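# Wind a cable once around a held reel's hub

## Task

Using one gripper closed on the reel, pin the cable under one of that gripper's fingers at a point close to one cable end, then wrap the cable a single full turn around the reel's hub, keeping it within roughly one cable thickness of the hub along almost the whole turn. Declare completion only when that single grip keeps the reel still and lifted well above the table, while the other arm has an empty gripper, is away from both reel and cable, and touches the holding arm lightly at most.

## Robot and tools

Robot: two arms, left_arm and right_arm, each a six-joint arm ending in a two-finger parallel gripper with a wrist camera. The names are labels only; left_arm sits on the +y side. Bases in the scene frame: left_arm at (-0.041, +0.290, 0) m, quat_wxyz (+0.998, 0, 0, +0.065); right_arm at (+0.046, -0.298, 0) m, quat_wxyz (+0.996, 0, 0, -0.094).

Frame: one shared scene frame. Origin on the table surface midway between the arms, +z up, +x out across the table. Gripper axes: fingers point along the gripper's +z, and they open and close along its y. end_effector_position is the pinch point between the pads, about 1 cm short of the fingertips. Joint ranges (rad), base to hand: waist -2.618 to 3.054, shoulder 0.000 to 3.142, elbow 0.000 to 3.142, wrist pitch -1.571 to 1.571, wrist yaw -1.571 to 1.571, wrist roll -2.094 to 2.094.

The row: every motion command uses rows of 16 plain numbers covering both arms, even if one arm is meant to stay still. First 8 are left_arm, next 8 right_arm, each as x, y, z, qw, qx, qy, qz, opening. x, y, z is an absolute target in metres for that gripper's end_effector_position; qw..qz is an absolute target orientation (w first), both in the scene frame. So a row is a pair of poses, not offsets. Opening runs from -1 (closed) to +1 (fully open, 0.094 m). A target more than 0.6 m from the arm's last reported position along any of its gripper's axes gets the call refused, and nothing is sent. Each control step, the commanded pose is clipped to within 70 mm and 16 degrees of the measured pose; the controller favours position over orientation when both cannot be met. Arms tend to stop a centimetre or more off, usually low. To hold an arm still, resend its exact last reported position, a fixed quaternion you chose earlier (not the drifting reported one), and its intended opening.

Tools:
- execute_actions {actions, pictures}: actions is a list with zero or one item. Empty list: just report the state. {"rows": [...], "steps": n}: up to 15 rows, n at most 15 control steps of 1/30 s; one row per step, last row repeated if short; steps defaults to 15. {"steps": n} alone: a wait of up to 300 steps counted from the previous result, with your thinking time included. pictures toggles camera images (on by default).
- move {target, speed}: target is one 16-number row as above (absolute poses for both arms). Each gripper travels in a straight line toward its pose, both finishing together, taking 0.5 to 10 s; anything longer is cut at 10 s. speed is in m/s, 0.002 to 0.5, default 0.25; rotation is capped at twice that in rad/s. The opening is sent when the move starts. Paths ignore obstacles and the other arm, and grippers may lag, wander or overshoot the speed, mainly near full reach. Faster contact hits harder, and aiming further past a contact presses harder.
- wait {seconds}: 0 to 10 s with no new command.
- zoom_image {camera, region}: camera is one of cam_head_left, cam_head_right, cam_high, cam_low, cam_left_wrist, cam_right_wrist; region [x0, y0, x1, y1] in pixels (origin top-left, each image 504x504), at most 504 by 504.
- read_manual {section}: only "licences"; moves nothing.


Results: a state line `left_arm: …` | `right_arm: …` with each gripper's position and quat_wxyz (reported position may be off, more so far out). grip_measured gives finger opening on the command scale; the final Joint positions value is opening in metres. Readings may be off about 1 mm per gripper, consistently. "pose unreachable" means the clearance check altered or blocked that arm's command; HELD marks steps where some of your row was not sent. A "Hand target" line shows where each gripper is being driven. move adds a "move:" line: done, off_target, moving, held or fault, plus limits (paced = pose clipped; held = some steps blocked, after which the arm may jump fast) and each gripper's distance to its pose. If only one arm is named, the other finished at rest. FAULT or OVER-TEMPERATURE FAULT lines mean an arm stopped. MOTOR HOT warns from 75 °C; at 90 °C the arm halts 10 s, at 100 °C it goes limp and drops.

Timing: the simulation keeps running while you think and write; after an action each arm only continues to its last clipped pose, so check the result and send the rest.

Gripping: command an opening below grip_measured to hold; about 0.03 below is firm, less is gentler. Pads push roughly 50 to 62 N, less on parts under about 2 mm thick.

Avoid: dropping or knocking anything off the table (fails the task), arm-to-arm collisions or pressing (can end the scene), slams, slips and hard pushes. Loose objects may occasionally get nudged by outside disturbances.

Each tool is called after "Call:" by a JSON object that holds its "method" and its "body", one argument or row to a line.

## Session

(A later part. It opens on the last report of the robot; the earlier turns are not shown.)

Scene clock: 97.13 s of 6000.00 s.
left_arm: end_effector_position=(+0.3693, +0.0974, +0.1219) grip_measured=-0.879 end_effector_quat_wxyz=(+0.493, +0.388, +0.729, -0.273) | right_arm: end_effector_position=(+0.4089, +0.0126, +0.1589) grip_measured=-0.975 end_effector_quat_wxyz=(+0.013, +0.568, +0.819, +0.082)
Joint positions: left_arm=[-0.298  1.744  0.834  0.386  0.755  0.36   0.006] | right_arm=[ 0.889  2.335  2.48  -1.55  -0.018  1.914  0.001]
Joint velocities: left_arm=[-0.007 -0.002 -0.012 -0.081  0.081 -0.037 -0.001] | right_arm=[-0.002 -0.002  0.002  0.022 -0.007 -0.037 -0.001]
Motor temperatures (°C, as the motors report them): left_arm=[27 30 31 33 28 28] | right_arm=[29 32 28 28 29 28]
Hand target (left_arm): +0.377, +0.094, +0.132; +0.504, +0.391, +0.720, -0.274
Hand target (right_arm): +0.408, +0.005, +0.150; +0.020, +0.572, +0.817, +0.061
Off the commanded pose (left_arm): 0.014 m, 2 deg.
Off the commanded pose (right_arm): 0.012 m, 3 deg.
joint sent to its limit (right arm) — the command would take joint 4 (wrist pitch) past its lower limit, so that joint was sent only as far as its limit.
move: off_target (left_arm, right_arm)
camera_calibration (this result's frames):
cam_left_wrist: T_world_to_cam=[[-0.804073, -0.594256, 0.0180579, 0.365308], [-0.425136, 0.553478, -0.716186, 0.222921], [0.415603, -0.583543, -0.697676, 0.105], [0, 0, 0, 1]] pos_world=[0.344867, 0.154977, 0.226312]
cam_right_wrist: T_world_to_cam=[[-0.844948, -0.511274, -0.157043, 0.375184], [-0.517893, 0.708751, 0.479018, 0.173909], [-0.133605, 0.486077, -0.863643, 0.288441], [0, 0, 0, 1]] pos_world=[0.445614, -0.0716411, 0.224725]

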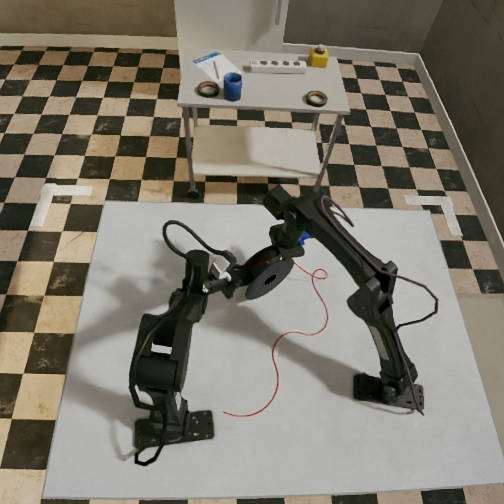

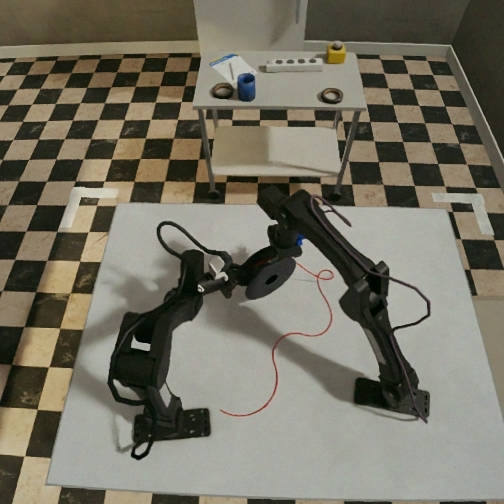

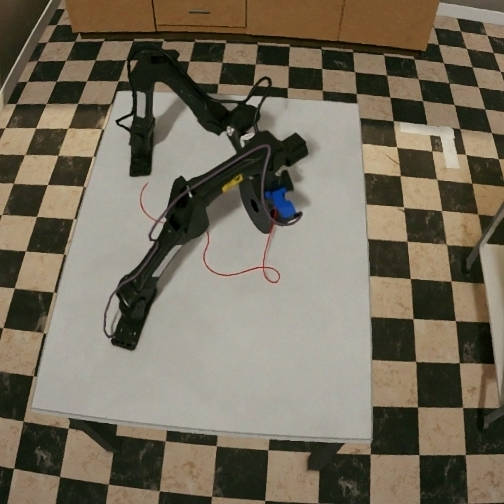

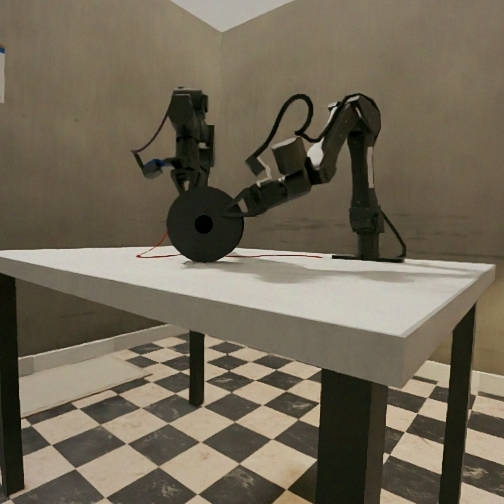

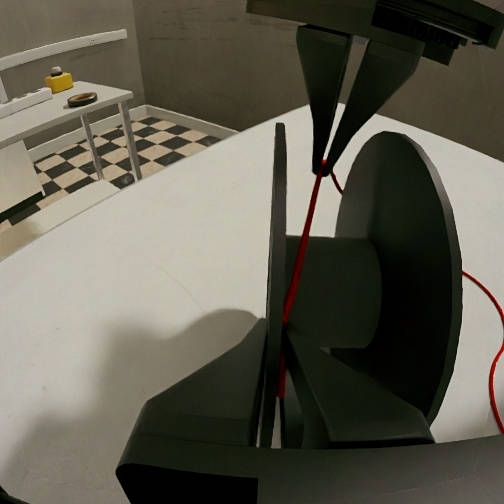

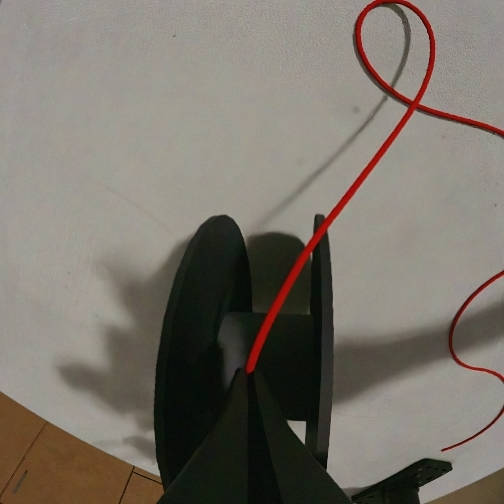

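Call:
{"method": "move", "body": {
  "target": [0.378,0.094,0.132,0.505,0.391,0.72,-0.274,-1,0.408,0.008,0.155,0.02,0.574,0.819,0.06,-0.75]
}}

Call:
{"method": "move", "body": {
  "target": [0.378,0.094,0.132,0.505,0.391,0.72,-0.274,-1,0.42,-0.02,0.25,0.06,0.574,0.819,0.16,-0.75]
}}

Call:
{"method": "move", "body": {
  "target": [0.33,0.26,0.17,0.505,0.391,0.72,-0.274,-1,0.36,-0.2,0.2,0,0,1,0,0.2],
  "speed": 0.2
}}

Scene clock: 106.70 s of 6000.00 s.
left_arm: end_effector_position=(+0.3694, +0.0975, +0.1219) grip_measured=-0.879 end_effector_quat_wxyz=(+0.493, +0.388, +0.729, -0.273) | right_arm: end_effector_position=(+0.4098, +0.0121, +0.1590) grip_measured=-0.753 end_effector_quat_wxyz=(+0.016, +0.570, +0.817, +0.083)
Joint positions: left_arm=[-0.298  1.744  0.834  0.386  0.754  0.36   0.006] | right_arm=[ 0.889  2.335  2.48  -1.548 -0.013  1.918  0.012]
Joint velocities: left_arm=[-0.002 -0.007 -0.012  0.007  0.022 -0.007 -0.001] | right_arm=[-0.022 -0.027 -0.002 -0.081  0.066 -0.022  0.   ]
Motor temperatures (°C, as the motors report them): left_arm=[27 30 32 34 28 28] | right_arm=[29 33 28 28 29 28]
Hand target (left_arm): +0.377, +0.094, +0.132; +0.505, +0.391, +0.719, -0.274
Hand target (right_arm): +0.408, +0.008, +0.155; +0.022, +0.572, +0.817, +0.069
Off the commanded pose (left_arm): 0.014 m, 2 deg.
Off the commanded pose (right_arm): 0.006 m, 3 deg.
joint sent to its limit (right arm) — the command would take joint 4 (wrist pitch) past its lower limit, so that joint was sent only as far as its limit.
After step 180, 2.87 s passed at rest.
move: off_target (left_arm, right_arm)
camera_calibration (this result's frames):
cam_left_wrist: T_world_to_cam=[[-0.803884, -0.594524, 0.017656, 0.365403], [-0.425026, 0.553426, -0.71629, 0.222946], [0.41608, -0.583319, -0.697579, 0.104805], [0, 0, 0, 1]] pos_world=[0.344892, 0.154991, 0.226352]
cam_right_wrist: T_world_to_cam=[[-0.846865, -0.507427, -0.159178, 0.376783], [-0.51626, 0.712568, 0.475103, 0.174604], [-0.127655, 0.484525, -0.865413, 0.286701], [0, 0, 0, 1]] pos_world=[0.445824, -0.0721411, 0.225136]

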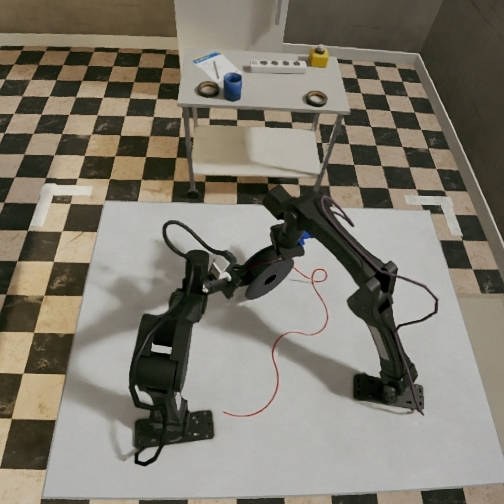

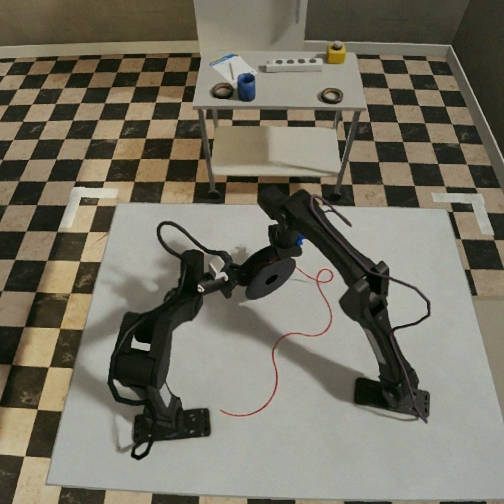

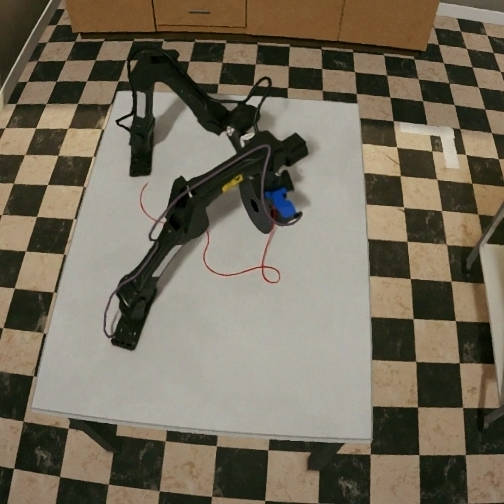

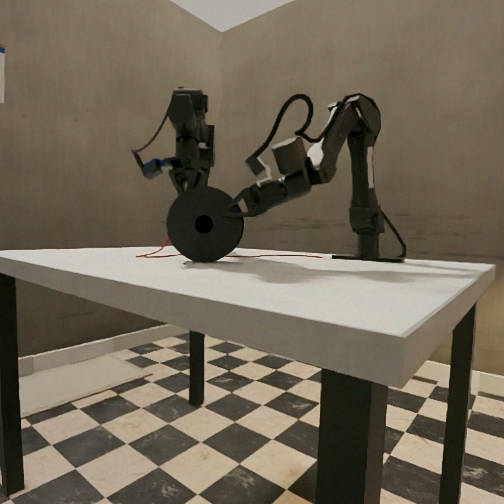

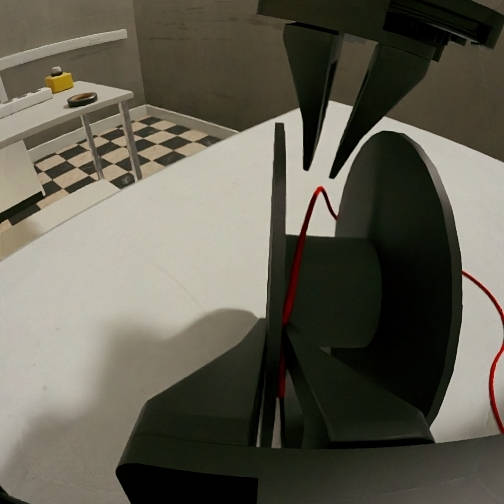

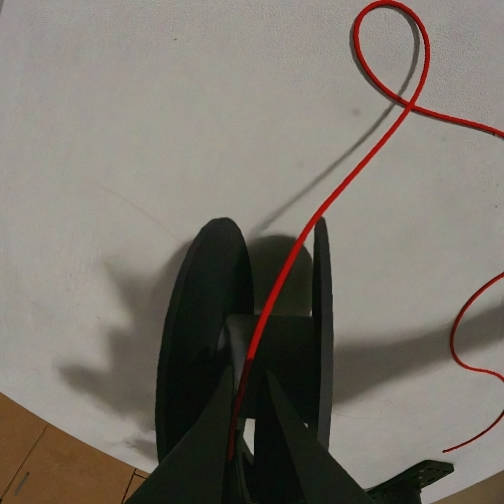

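Scene clock: 107.50 s of 6000.00 s.
left_arm: end_effector_position=(+0.3694, +0.0975, +0.1219) grip_measured=-0.879 end_effector_quat_wxyz=(+0.493, +0.388, +0.729, -0.273) | right_arm: end_effector_position=(+0.4167, -0.0175, +0.2516) grip_measured=-0.753 end_effector_quat_wxyz=(+0.058, +0.567, +0.802, +0.181)
Joint positions: left_arm=[-0.298  1.744  0.834  0.386  0.754  0.36   0.006] | right_arm=[ 0.836  2.147  2.507 -1.548  0.001  1.877  0.012]
Joint velocities: left_arm=[-0.012  0.007 -0.002 -0.081 -0.051 -0.007  0.   ] | right_arm=[-0.007 -0.002  0.002 -0.051  0.007 -0.095  0.   ]
Motor temperatures (°C, as the motors report them): left_arm=[27 30 32 34 28 28] | right_arm=[29 33 28 28 29 28]
Hand target (left_arm): +0.377, +0.094, +0.132; +0.505, +0.391, +0.720, -0.274
Hand target (right_arm): +0.419, -0.021, +0.250; +0.066, +0.564, +0.804, +0.173
Off the commanded pose (left_arm): 0.014 m, 2 deg.
Off the commanded pose (right_arm): 0.004 m, 3 deg.
joint sent to its limit (right arm) — the command would take joint 4 (wrist pitch) past its lower limit, so that joint was sent only as far as its limit.
move: off_target (left_arm, right_arm)
camera_calibration (this result's frames):
cam_left_wrist: T_world_to_cam=[[-0.803884, -0.594524, 0.017656, 0.365403], [-0.425026, 0.553426, -0.71629, 0.222946], [0.41608, -0.583319, -0.697579, 0.104805], [0, 0, 0, 1]] pos_world=[0.344892, 0.154991, 0.226352]
cam_right_wrist: T_world_to_cam=[[-0.806842, -0.463256, -0.366605, 0.418668], [-0.589715, 0.668581, 0.453029, 0.190617], [0.0352369, 0.581716, -0.812628, 0.302637], [0, 0, 0, 1]] pos_world=[0.439545, -0.109542, 0.313062]

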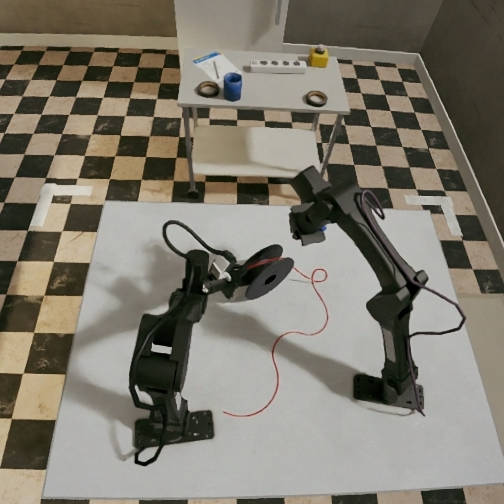

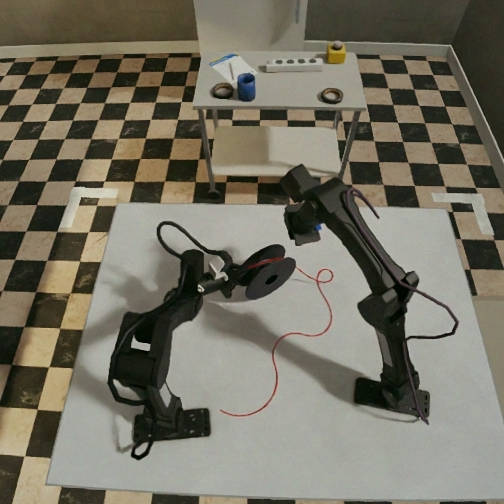

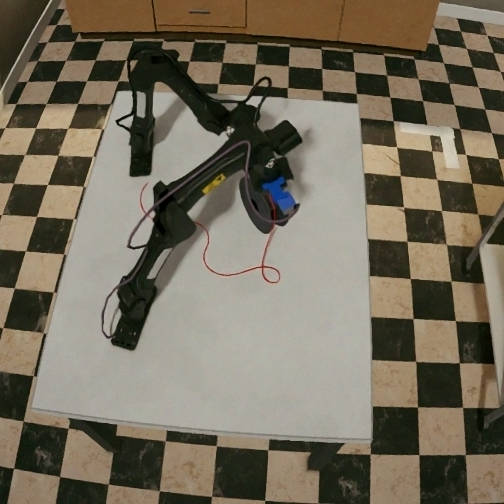

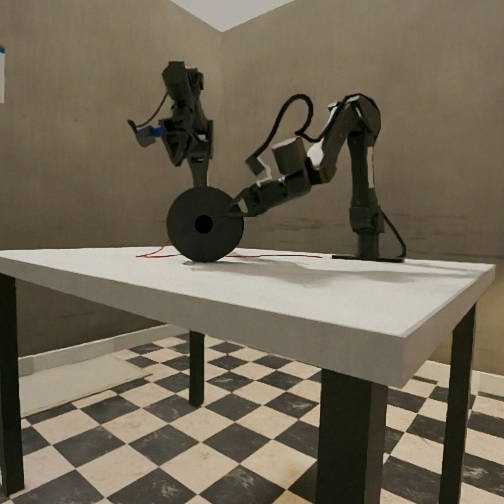

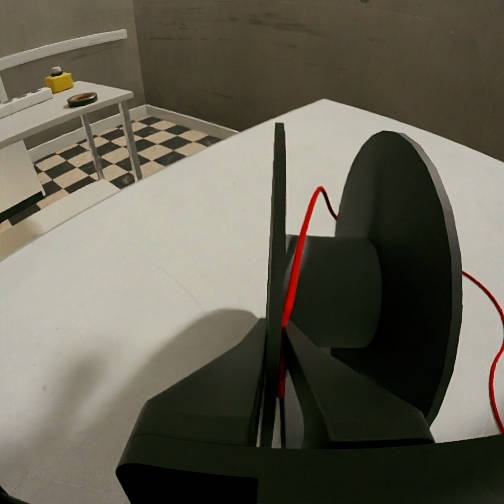

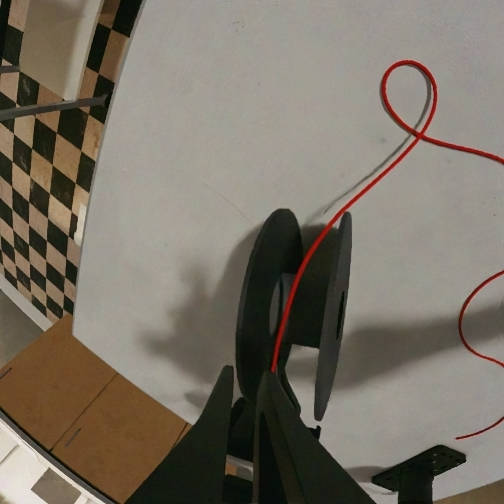

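Scene clock: 111.30 s of 6000.00 s.
left_arm: end_effector_position=(+0.3288, +0.2617, +0.1504) grip_measured=-0.879 end_effector_quat_wxyz=(+0.486, +0.381, +0.739, -0.268) | right_arm: end_effector_position=(+0.3652, -0.1938, +0.1943) grip_measured=+0.197 end_effector_quat_wxyz=(+0.020, +0.000, +1.000, +0.011)
Joint positions: left_arm=[ 0.239  1.624  0.971 -0.428  1.121  1.01   0.006] | right_arm=[ 0.497  1.805  1.834 -1.554 -0.009  0.309  0.056]
Joint velocities: left_arm=[ 0.002 -0.002  0.012 -0.051  0.022  0.007 -0.001] | right_arm=[-0.017 -0.002 -0.007 -0.022 -0.007 -0.037 -0.   ]
Motor temperatures (°C, as the motors report them): left_arm=[27 31 32 34 28 28] | right_arm=[29 33 28 28 29 28]
Hand target (left_arm): +0.333, +0.262, +0.171; +0.508, +0.388, +0.719, -0.273
Hand target (right_arm): +0.361, -0.200, +0.196; +0.021, -0.001, +1.000, +0.005
Off the commanded pose (left_arm): 0.020 m, 3 deg.
Off the commanded pose (right_arm): 0.010 m, 3 deg.
joint sent to its limit (right arm) — the command would take joint 4 (wrist pitch) past its lower limit, so that joint was sent only as far as its limit.
move: off_target (left_arm, right_arm)
camera_calibration (this result's frames):
cam_left_wrist: T_world_to_cam=[[-0.791853, -0.61015, 0.0261849, 0.428689], [-0.449595, 0.553395, -0.701155, 0.141044], [0.413319, -0.566985, -0.712528, 0.236293], [0, 0, 0, 1]] pos_world=[0.305207, 0.317486, 0.256034]
cam_right_wrist: T_world_to_cam=[[0.188279, -0.98206, -0.0104711, -0.258765], [-0.896466, -0.176204, 0.406573, 0.261461], [-0.401124, -0.0671619, -0.913558, 0.413701], [0, 0, 0, 1]] pos_world=[0.449056, -0.180267, 0.268928]

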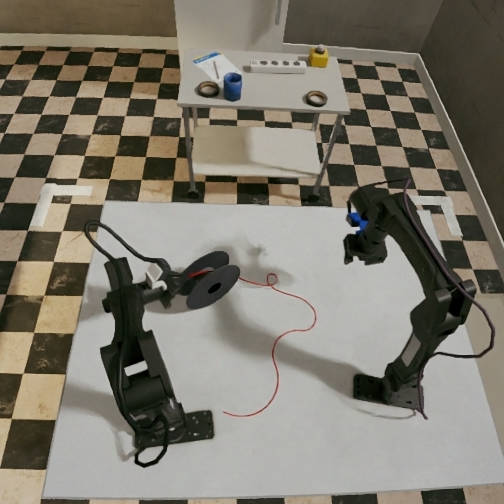

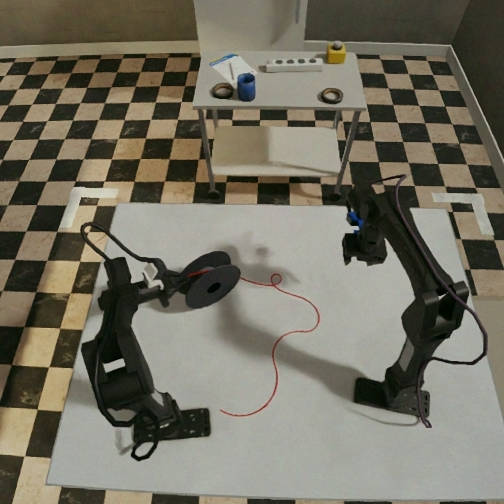

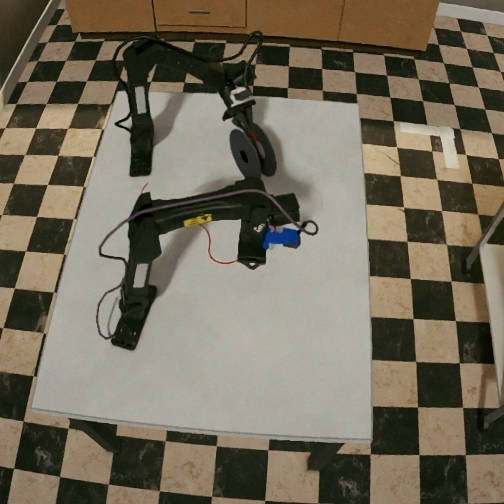

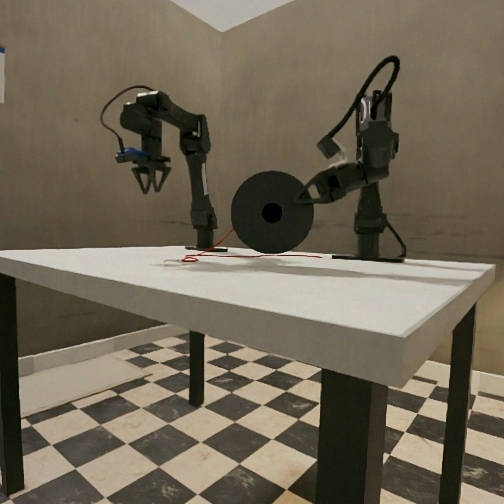

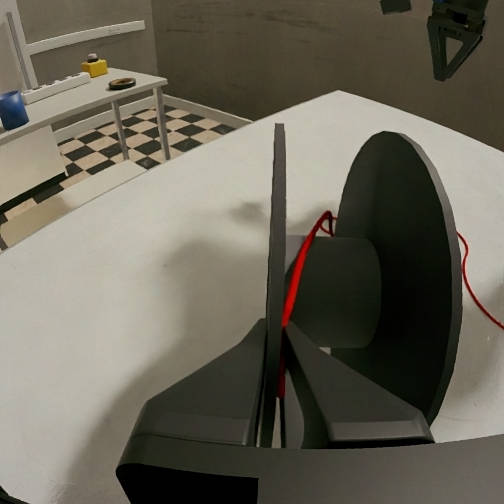

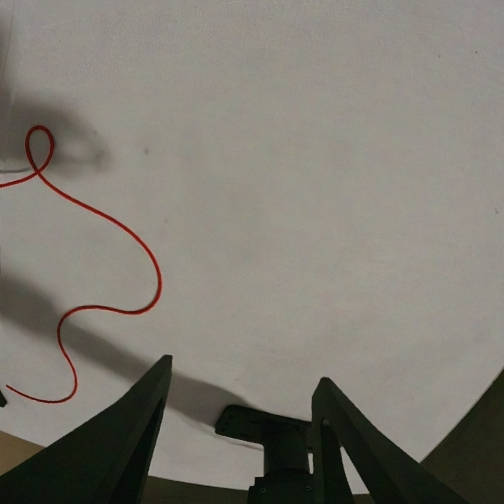

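Call:
{"method": "move", "body": {
  "target": [0.33,0.26,0.17,0.505,0.391,0.72,-0.274,-1,0.345,-0.035,0.02,0,-0.42,0.907,0,0.1]
}}

Scene clock: 117.43 s of 6000.00 s.
left_arm: end_effector_position=(+0.3263, +0.2611, +0.1484) grip_measured=-0.879 end_effector_quat_wxyz=(+0.482, +0.384, +0.741, -0.268) | right_arm: end_effector_position=(+0.3434, -0.0373, +0.0203) grip_measured=+0.103 end_effector_quat_wxyz=(-0.008, -0.415, +0.910, +0.002)
Joint positions: left_arm=[ 0.239  1.624  0.971 -0.45   1.117  1.03   0.006] | right_arm=[ 0.903  2.122  1.58  -1.043 -0.008 -0.141  0.052]
Joint velocities: left_arm=[ 0.002  0.002  0.002 -0.007  0.051 -0.007 -0.   ] | right_arm=[ 0.007 -0.022 -0.012  0.007 -0.007 -0.007  0.   ]
Motor temperatures (°C, as the motors report them): left_arm=[27 31 32 33 29 28] | right_arm=[29 33 28 28 29 28]
Hand target (left_arm): +0.329, +0.260, +0.170; +0.505, +0.391, +0.720, -0.273
Hand target (right_arm): +0.347, -0.032, +0.021; +0.001, -0.420, +0.907, +0.006
Off the commanded pose (left_arm): 0.022 m, 4 deg.
Off the commanded pose (right_arm): 0.003 m, 1 deg.
move: off_target (left_arm)
camera_calibration (this result's frames):
cam_left_wrist: T_world_to_cam=[[-0.795074, -0.605881, 0.027662, 0.426176], [-0.451048, 0.560171, -0.694812, 0.136587], [0.405478, -0.564904, -0.718659, 0.238455], [0, 0, 0, 1]] pos_world=[0.30376, 0.316405, 0.254481]
cam_right_wrist: T_world_to_cam=[[0.864896, -0.501872, -0.0089045, -0.317227], [-0.44311, -0.771723, 0.456178, 0.161376], [-0.235815, -0.390601, -0.889844, 0.187147], [0, 0, 0, 1]] pos_world=[0.390007, 0.03843, 0.0900913]

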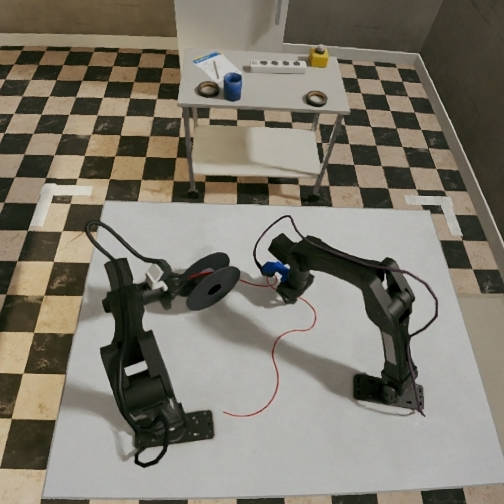

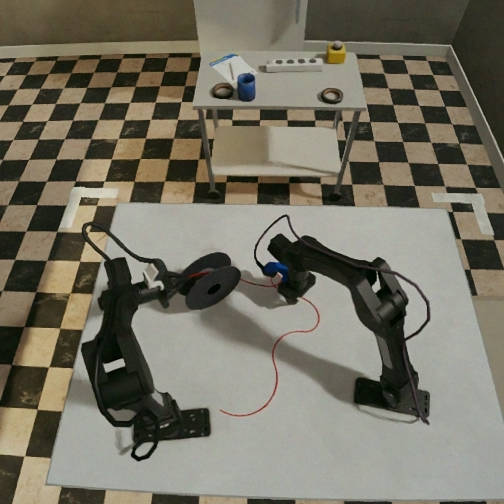

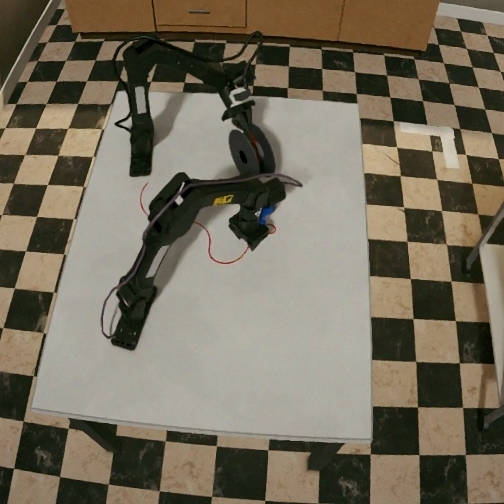

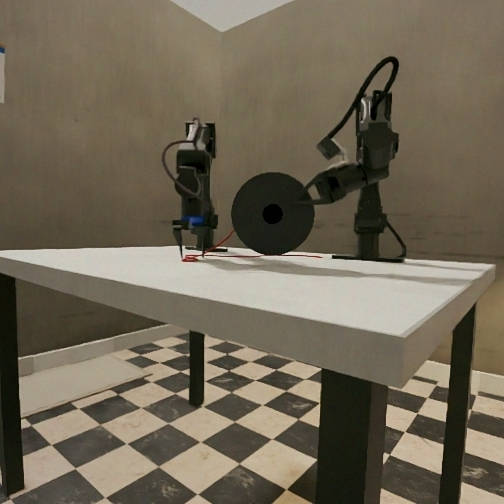

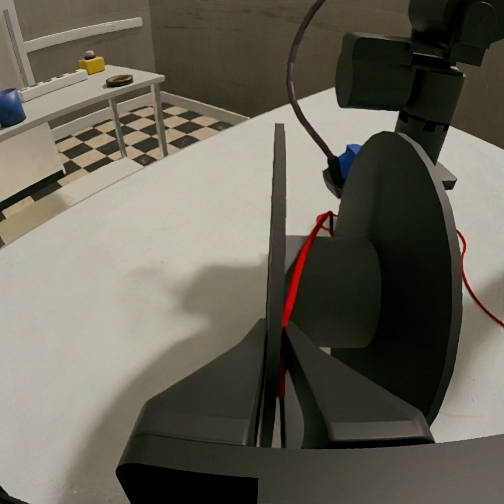

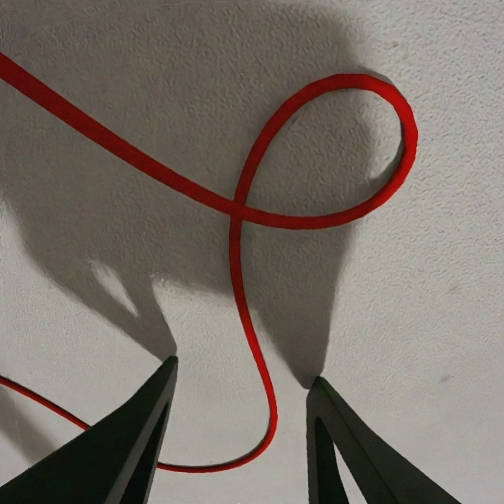

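Call:
{"method": "move", "body": {
  "target": [0.33,0.26,0.2,0.505,0.391,0.72,-0.274,-1,0.345,-0.037,0.008,0,-0.42,0.907,0,0.1],
  "speed": 0.1
}}

Call:
{"method": "move", "body": {
  "target": [0.33,0.26,0.2,0.505,0.391,0.72,-0.274,-1,0.345,-0.037,0.008,0,-0.42,0.907,0,-1]
}}

Call:
{"method": "move", "body": {
  "target": [0.31,0.17,0.14,0.183,-0.183,0.683,-0.683,-1,0.42,-0.24,0.15,0,-0.6,0.8,0,-1]
}}

Scene clock: 128.20 s of 6000.00 s.
left_arm: end_effector_position=(+0.3278, +0.2617, +0.1731) grip_measured=-0.879 end_effector_quat_wxyz=(+0.478, +0.381, +0.743, -0.272) | right_arm: end_effector_position=(+0.3472, -0.0341, +0.0185) grip_measured=+0.102 end_effector_quat_wxyz=(+0.003, -0.416, +0.909, +0.005)
Joint positions: left_arm=[ 0.239  1.601  1.055 -0.571  1.116  1.03   0.006] | right_arm=[ 0.903  2.122  1.573 -1.014 -0.008 -0.144  0.052]
Joint velocities: left_arm=[ 0.017  0.007  0.002 -0.022  0.022  0.007  0.   ] | right_arm=[-0.002  0.002 -0.007  0.007 -0.051 -0.051 -0.   ]
Motor temperatures (°C, as the motors report them): left_arm=[27 31 32 33 29 28] | right_arm=[29 33 29 28 29 28]
Hand target (left_arm): +0.329, +0.260, +0.200; +0.504, +0.391, +0.720, -0.273
Hand target (right_arm): +0.345, -0.037, +0.008; -0.000, -0.420, +0.907, -0.000
Off the commanded pose (left_arm): 0.027 m, 4 deg.
Off the commanded pose (right_arm): 0.011 m, 1 deg.
After step 180, 3.70 s passed at rest.
move: off_target (left_arm, right_arm)
camera_calibration (this result's frames):
cam_left_wrist: T_world_to_cam=[[-0.794646, -0.605751, 0.0400321, 0.42467], [-0.459575, 0.55718, -0.691622, 0.157103], [0.396646, -0.567993, -0.721149, 0.260102], [0, 0, 0, 1]] pos_world=[0.306495, 0.317446, 0.279228]
cam_right_wrist: T_world_to_cam=[[0.866319, -0.499489, -0.000970043, -0.319539], [-0.448737, -0.779144, 0.437687, 0.168346], [-0.219376, -0.378741, -0.899127, 0.182573], [0, 0, 0, 1]] pos_world=[0.392418, 0.0407076, 0.090164]

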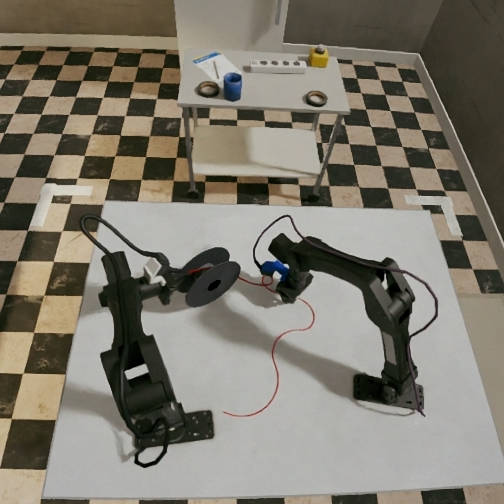

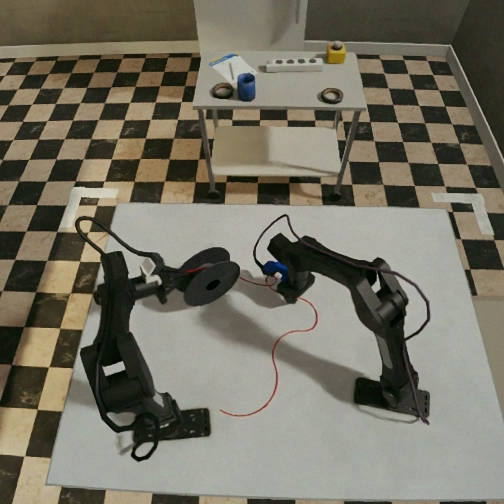

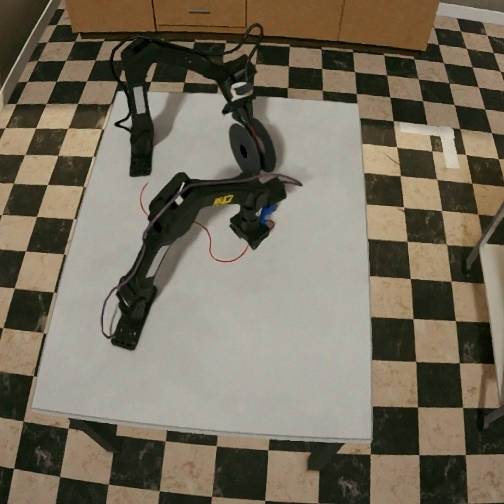

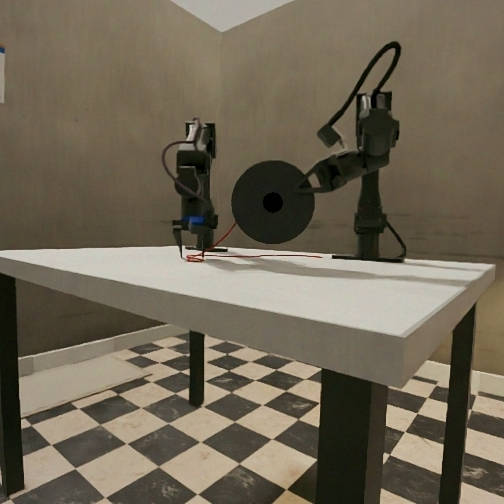

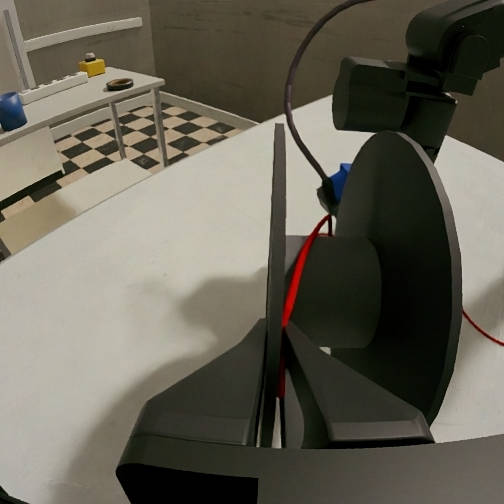

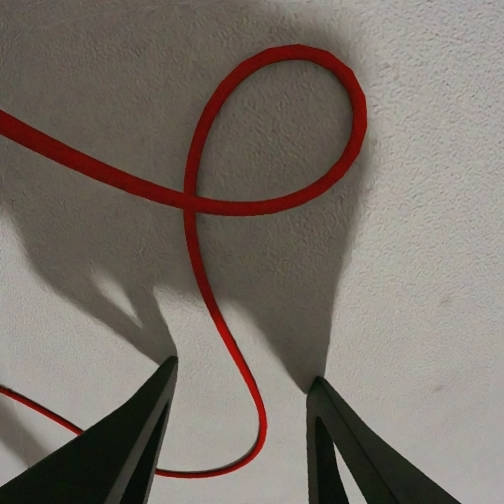

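Scene clock: 128.90 s of 6000.00 s.
left_arm: end_effector_position=(+0.3273, +0.2617, +0.1725) grip_measured=-0.879 end_effector_quat_wxyz=(+0.477, +0.381, +0.744, -0.272) | right_arm: end_effector_position=(+0.3481, -0.0341, +0.0180) grip_measured=-0.975 end_effector_quat_wxyz=(+0.005, -0.416, +0.909, +0.004)
Joint positions: left_arm=[ 0.239  1.601  1.055 -0.575  1.114  1.032  0.006] | right_arm=[ 0.903  2.122  1.57  -1.008 -0.005 -0.144  0.001]
Joint velocities: left_arm=[-0.007 -0.012 -0.012  0.051 -0.007 -0.007 -0.   ] | right_arm=[-0.002  0.012  0.002 -0.007 -0.051  0.007 -0.   ]
Motor temperatures (°C, as the motors report them): left_arm=[27 31 32 33 29 28] | right_arm=[29 33 29 28 29 28]
Hand target (left_arm): +0.329, +0.260, +0.199; +0.504, +0.391, +0.720, -0.274
Hand target (right_arm): +0.345, -0.037, +0.008; -0.001, -0.420, +0.907, +0.000
Off the commanded pose (left_arm): 0.028 m, 4 deg.
Off the commanded pose (right_arm): 0.011 m, 1 deg.
move: off_target (left_arm, right_arm)
camera_calibration (this result's frames):
cam_left_wrist: T_world_to_cam=[[-0.794264, -0.606113, 0.0420876, 0.423973], [-0.462201, 0.55781, -0.689361, 0.156777], [0.394354, -0.566987, -0.723195, 0.260696], [0, 0, 0, 1]] pos_world=[0.306403, 0.317335, 0.278765]
cam_right_wrist: T_world_to_cam=[[0.866491, -0.499184, 0.00304201, -0.320396], [-0.45047, -0.779277, 0.435665, 0.169635], [-0.215106, -0.37887, -0.900104, 0.180813], [0, 0, 0, 1]] pos_world=[0.39293, 0.0407604, 0.0898208]

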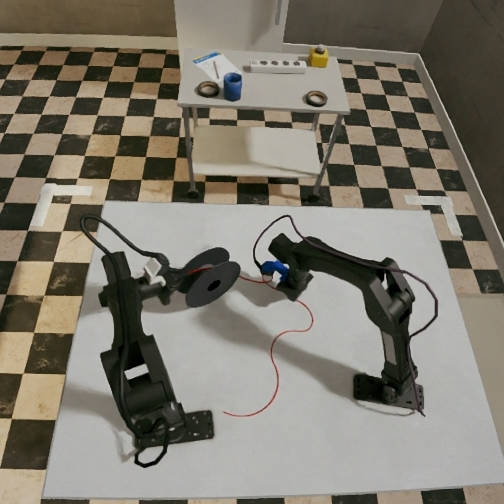

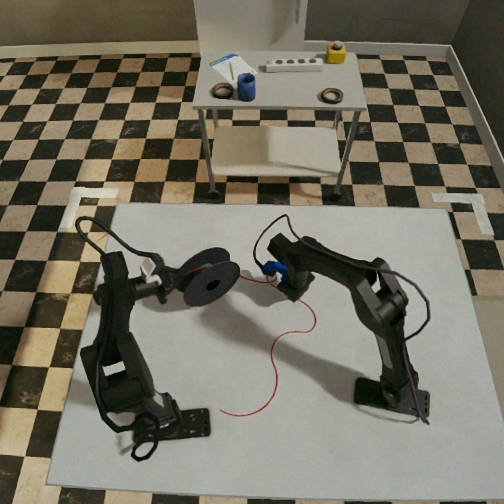

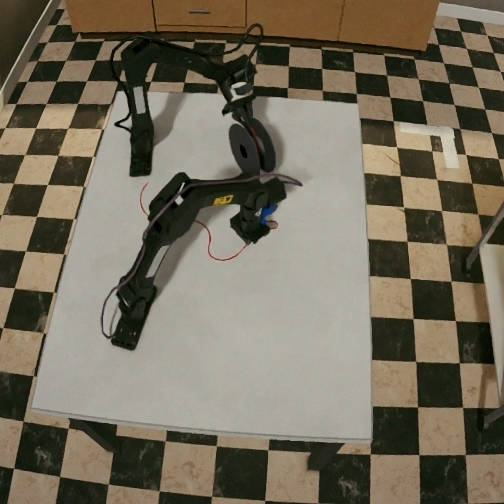

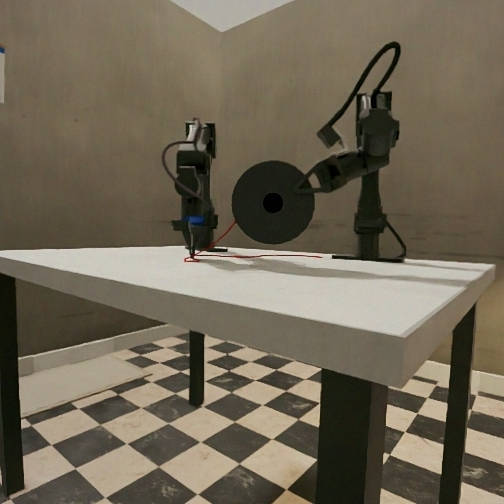

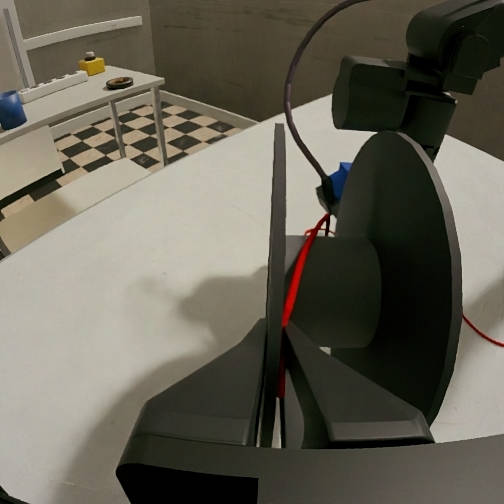

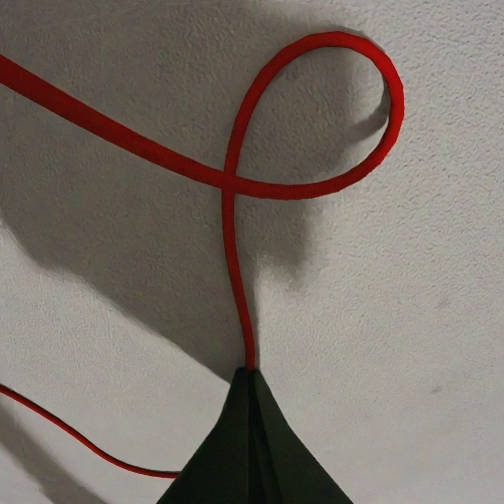

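Scene clock: 133.10 s of 6000.00 s.
left_arm: end_effector_position=(+0.3110, +0.1735, +0.1359) grip_measured=-0.879 end_effector_quat_wxyz=(+0.173, -0.192, +0.690, -0.677) | right_arm: end_effector_position=(+0.4160, -0.2411, +0.1504) grip_measured=-0.975 end_effector_quat_wxyz=(+0.002, -0.599, +0.801, -0.008)
Joint positions: left_arm=[ 0.01   1.833  0.46   1.306  1.189 -1.529  0.006] | right_arm=[ 0.345  1.967  1.872 -1.465  0.013 -1.127  0.001]
Joint velocities: left_arm=[ 0.002  0.012  0.002  0.11  -0.022 -0.11  -0.001] | right_arm=[-0.002 -0.007 -0.002  0.007 -0.022  0.037 -0.001]
Motor temperatures (°C, as the motors report them): left_arm=[27 31 31 33 29 28] | right_arm=[29 33 29 28 29 28]
Hand target (left_arm): +0.308, +0.170, +0.137; +0.179, -0.181, +0.689, -0.679
Hand target (right_arm): +0.419, -0.243, +0.150; -0.003, -0.600, +0.800, -0.007
Off the commanded pose (left_arm): 0.005 m, 2 deg.
Off the commanded pose (right_arm): 0.004 m, 1 deg.
move: done
camera_calibration (this result's frames):
cam_left_wrist: T_world_to_cam=[[0.0740145, -0.0436547, 0.996301, -0.138229], [-0.989942, -0.124002, 0.0681087, 0.352662], [0.12057, -0.991321, -0.0523936, 0.258257], [0, 0, 0, 1]] pos_world=[0.328208, 0.293712, 0.12723]
cam_right_wrist: T_world_to_cam=[[0.995078, -0.097481, 0.0178087, -0.441844], [-0.0948877, -0.885516, 0.454815, -0.195232], [-0.0285659, -0.454267, -0.890408, 0.138929], [0, 0, 0, 1]] pos_world=[0.425112, -0.152842, 0.220367]

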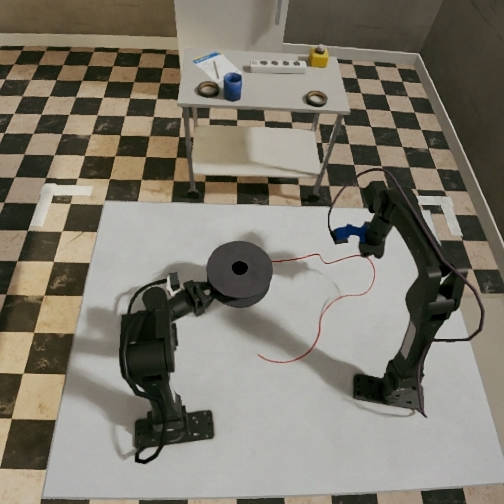

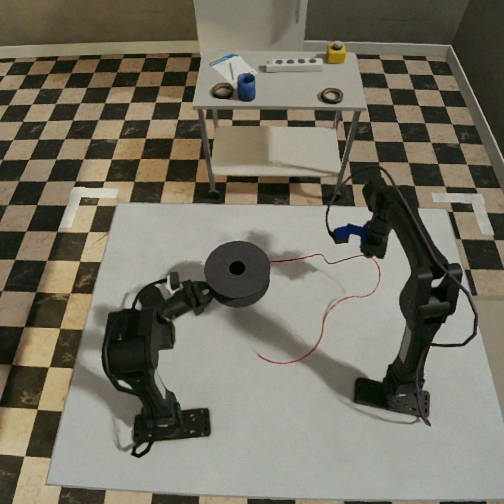

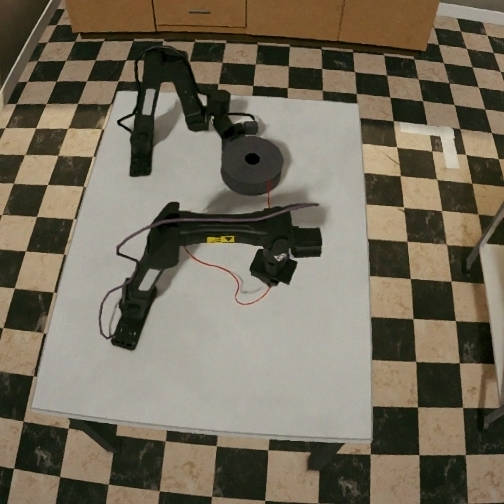

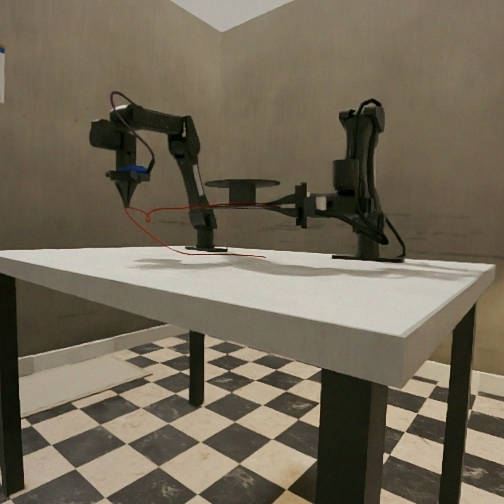

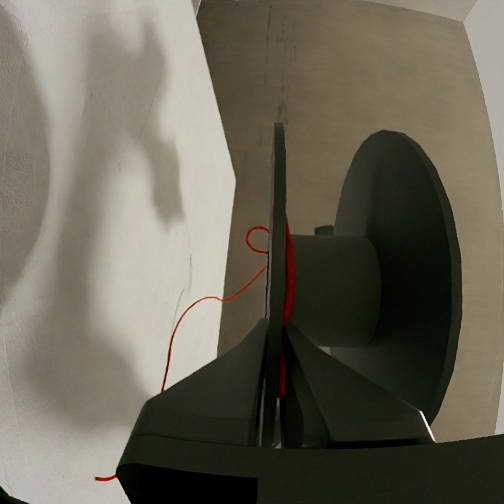

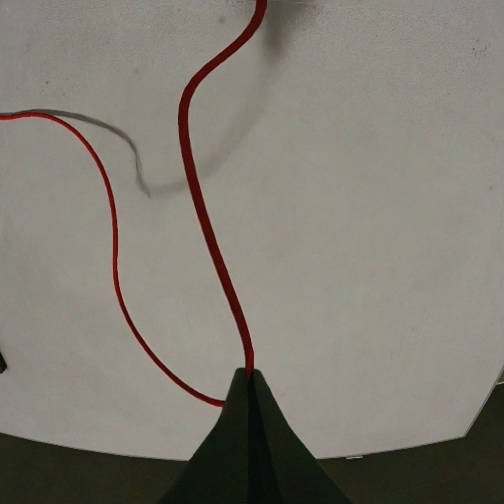

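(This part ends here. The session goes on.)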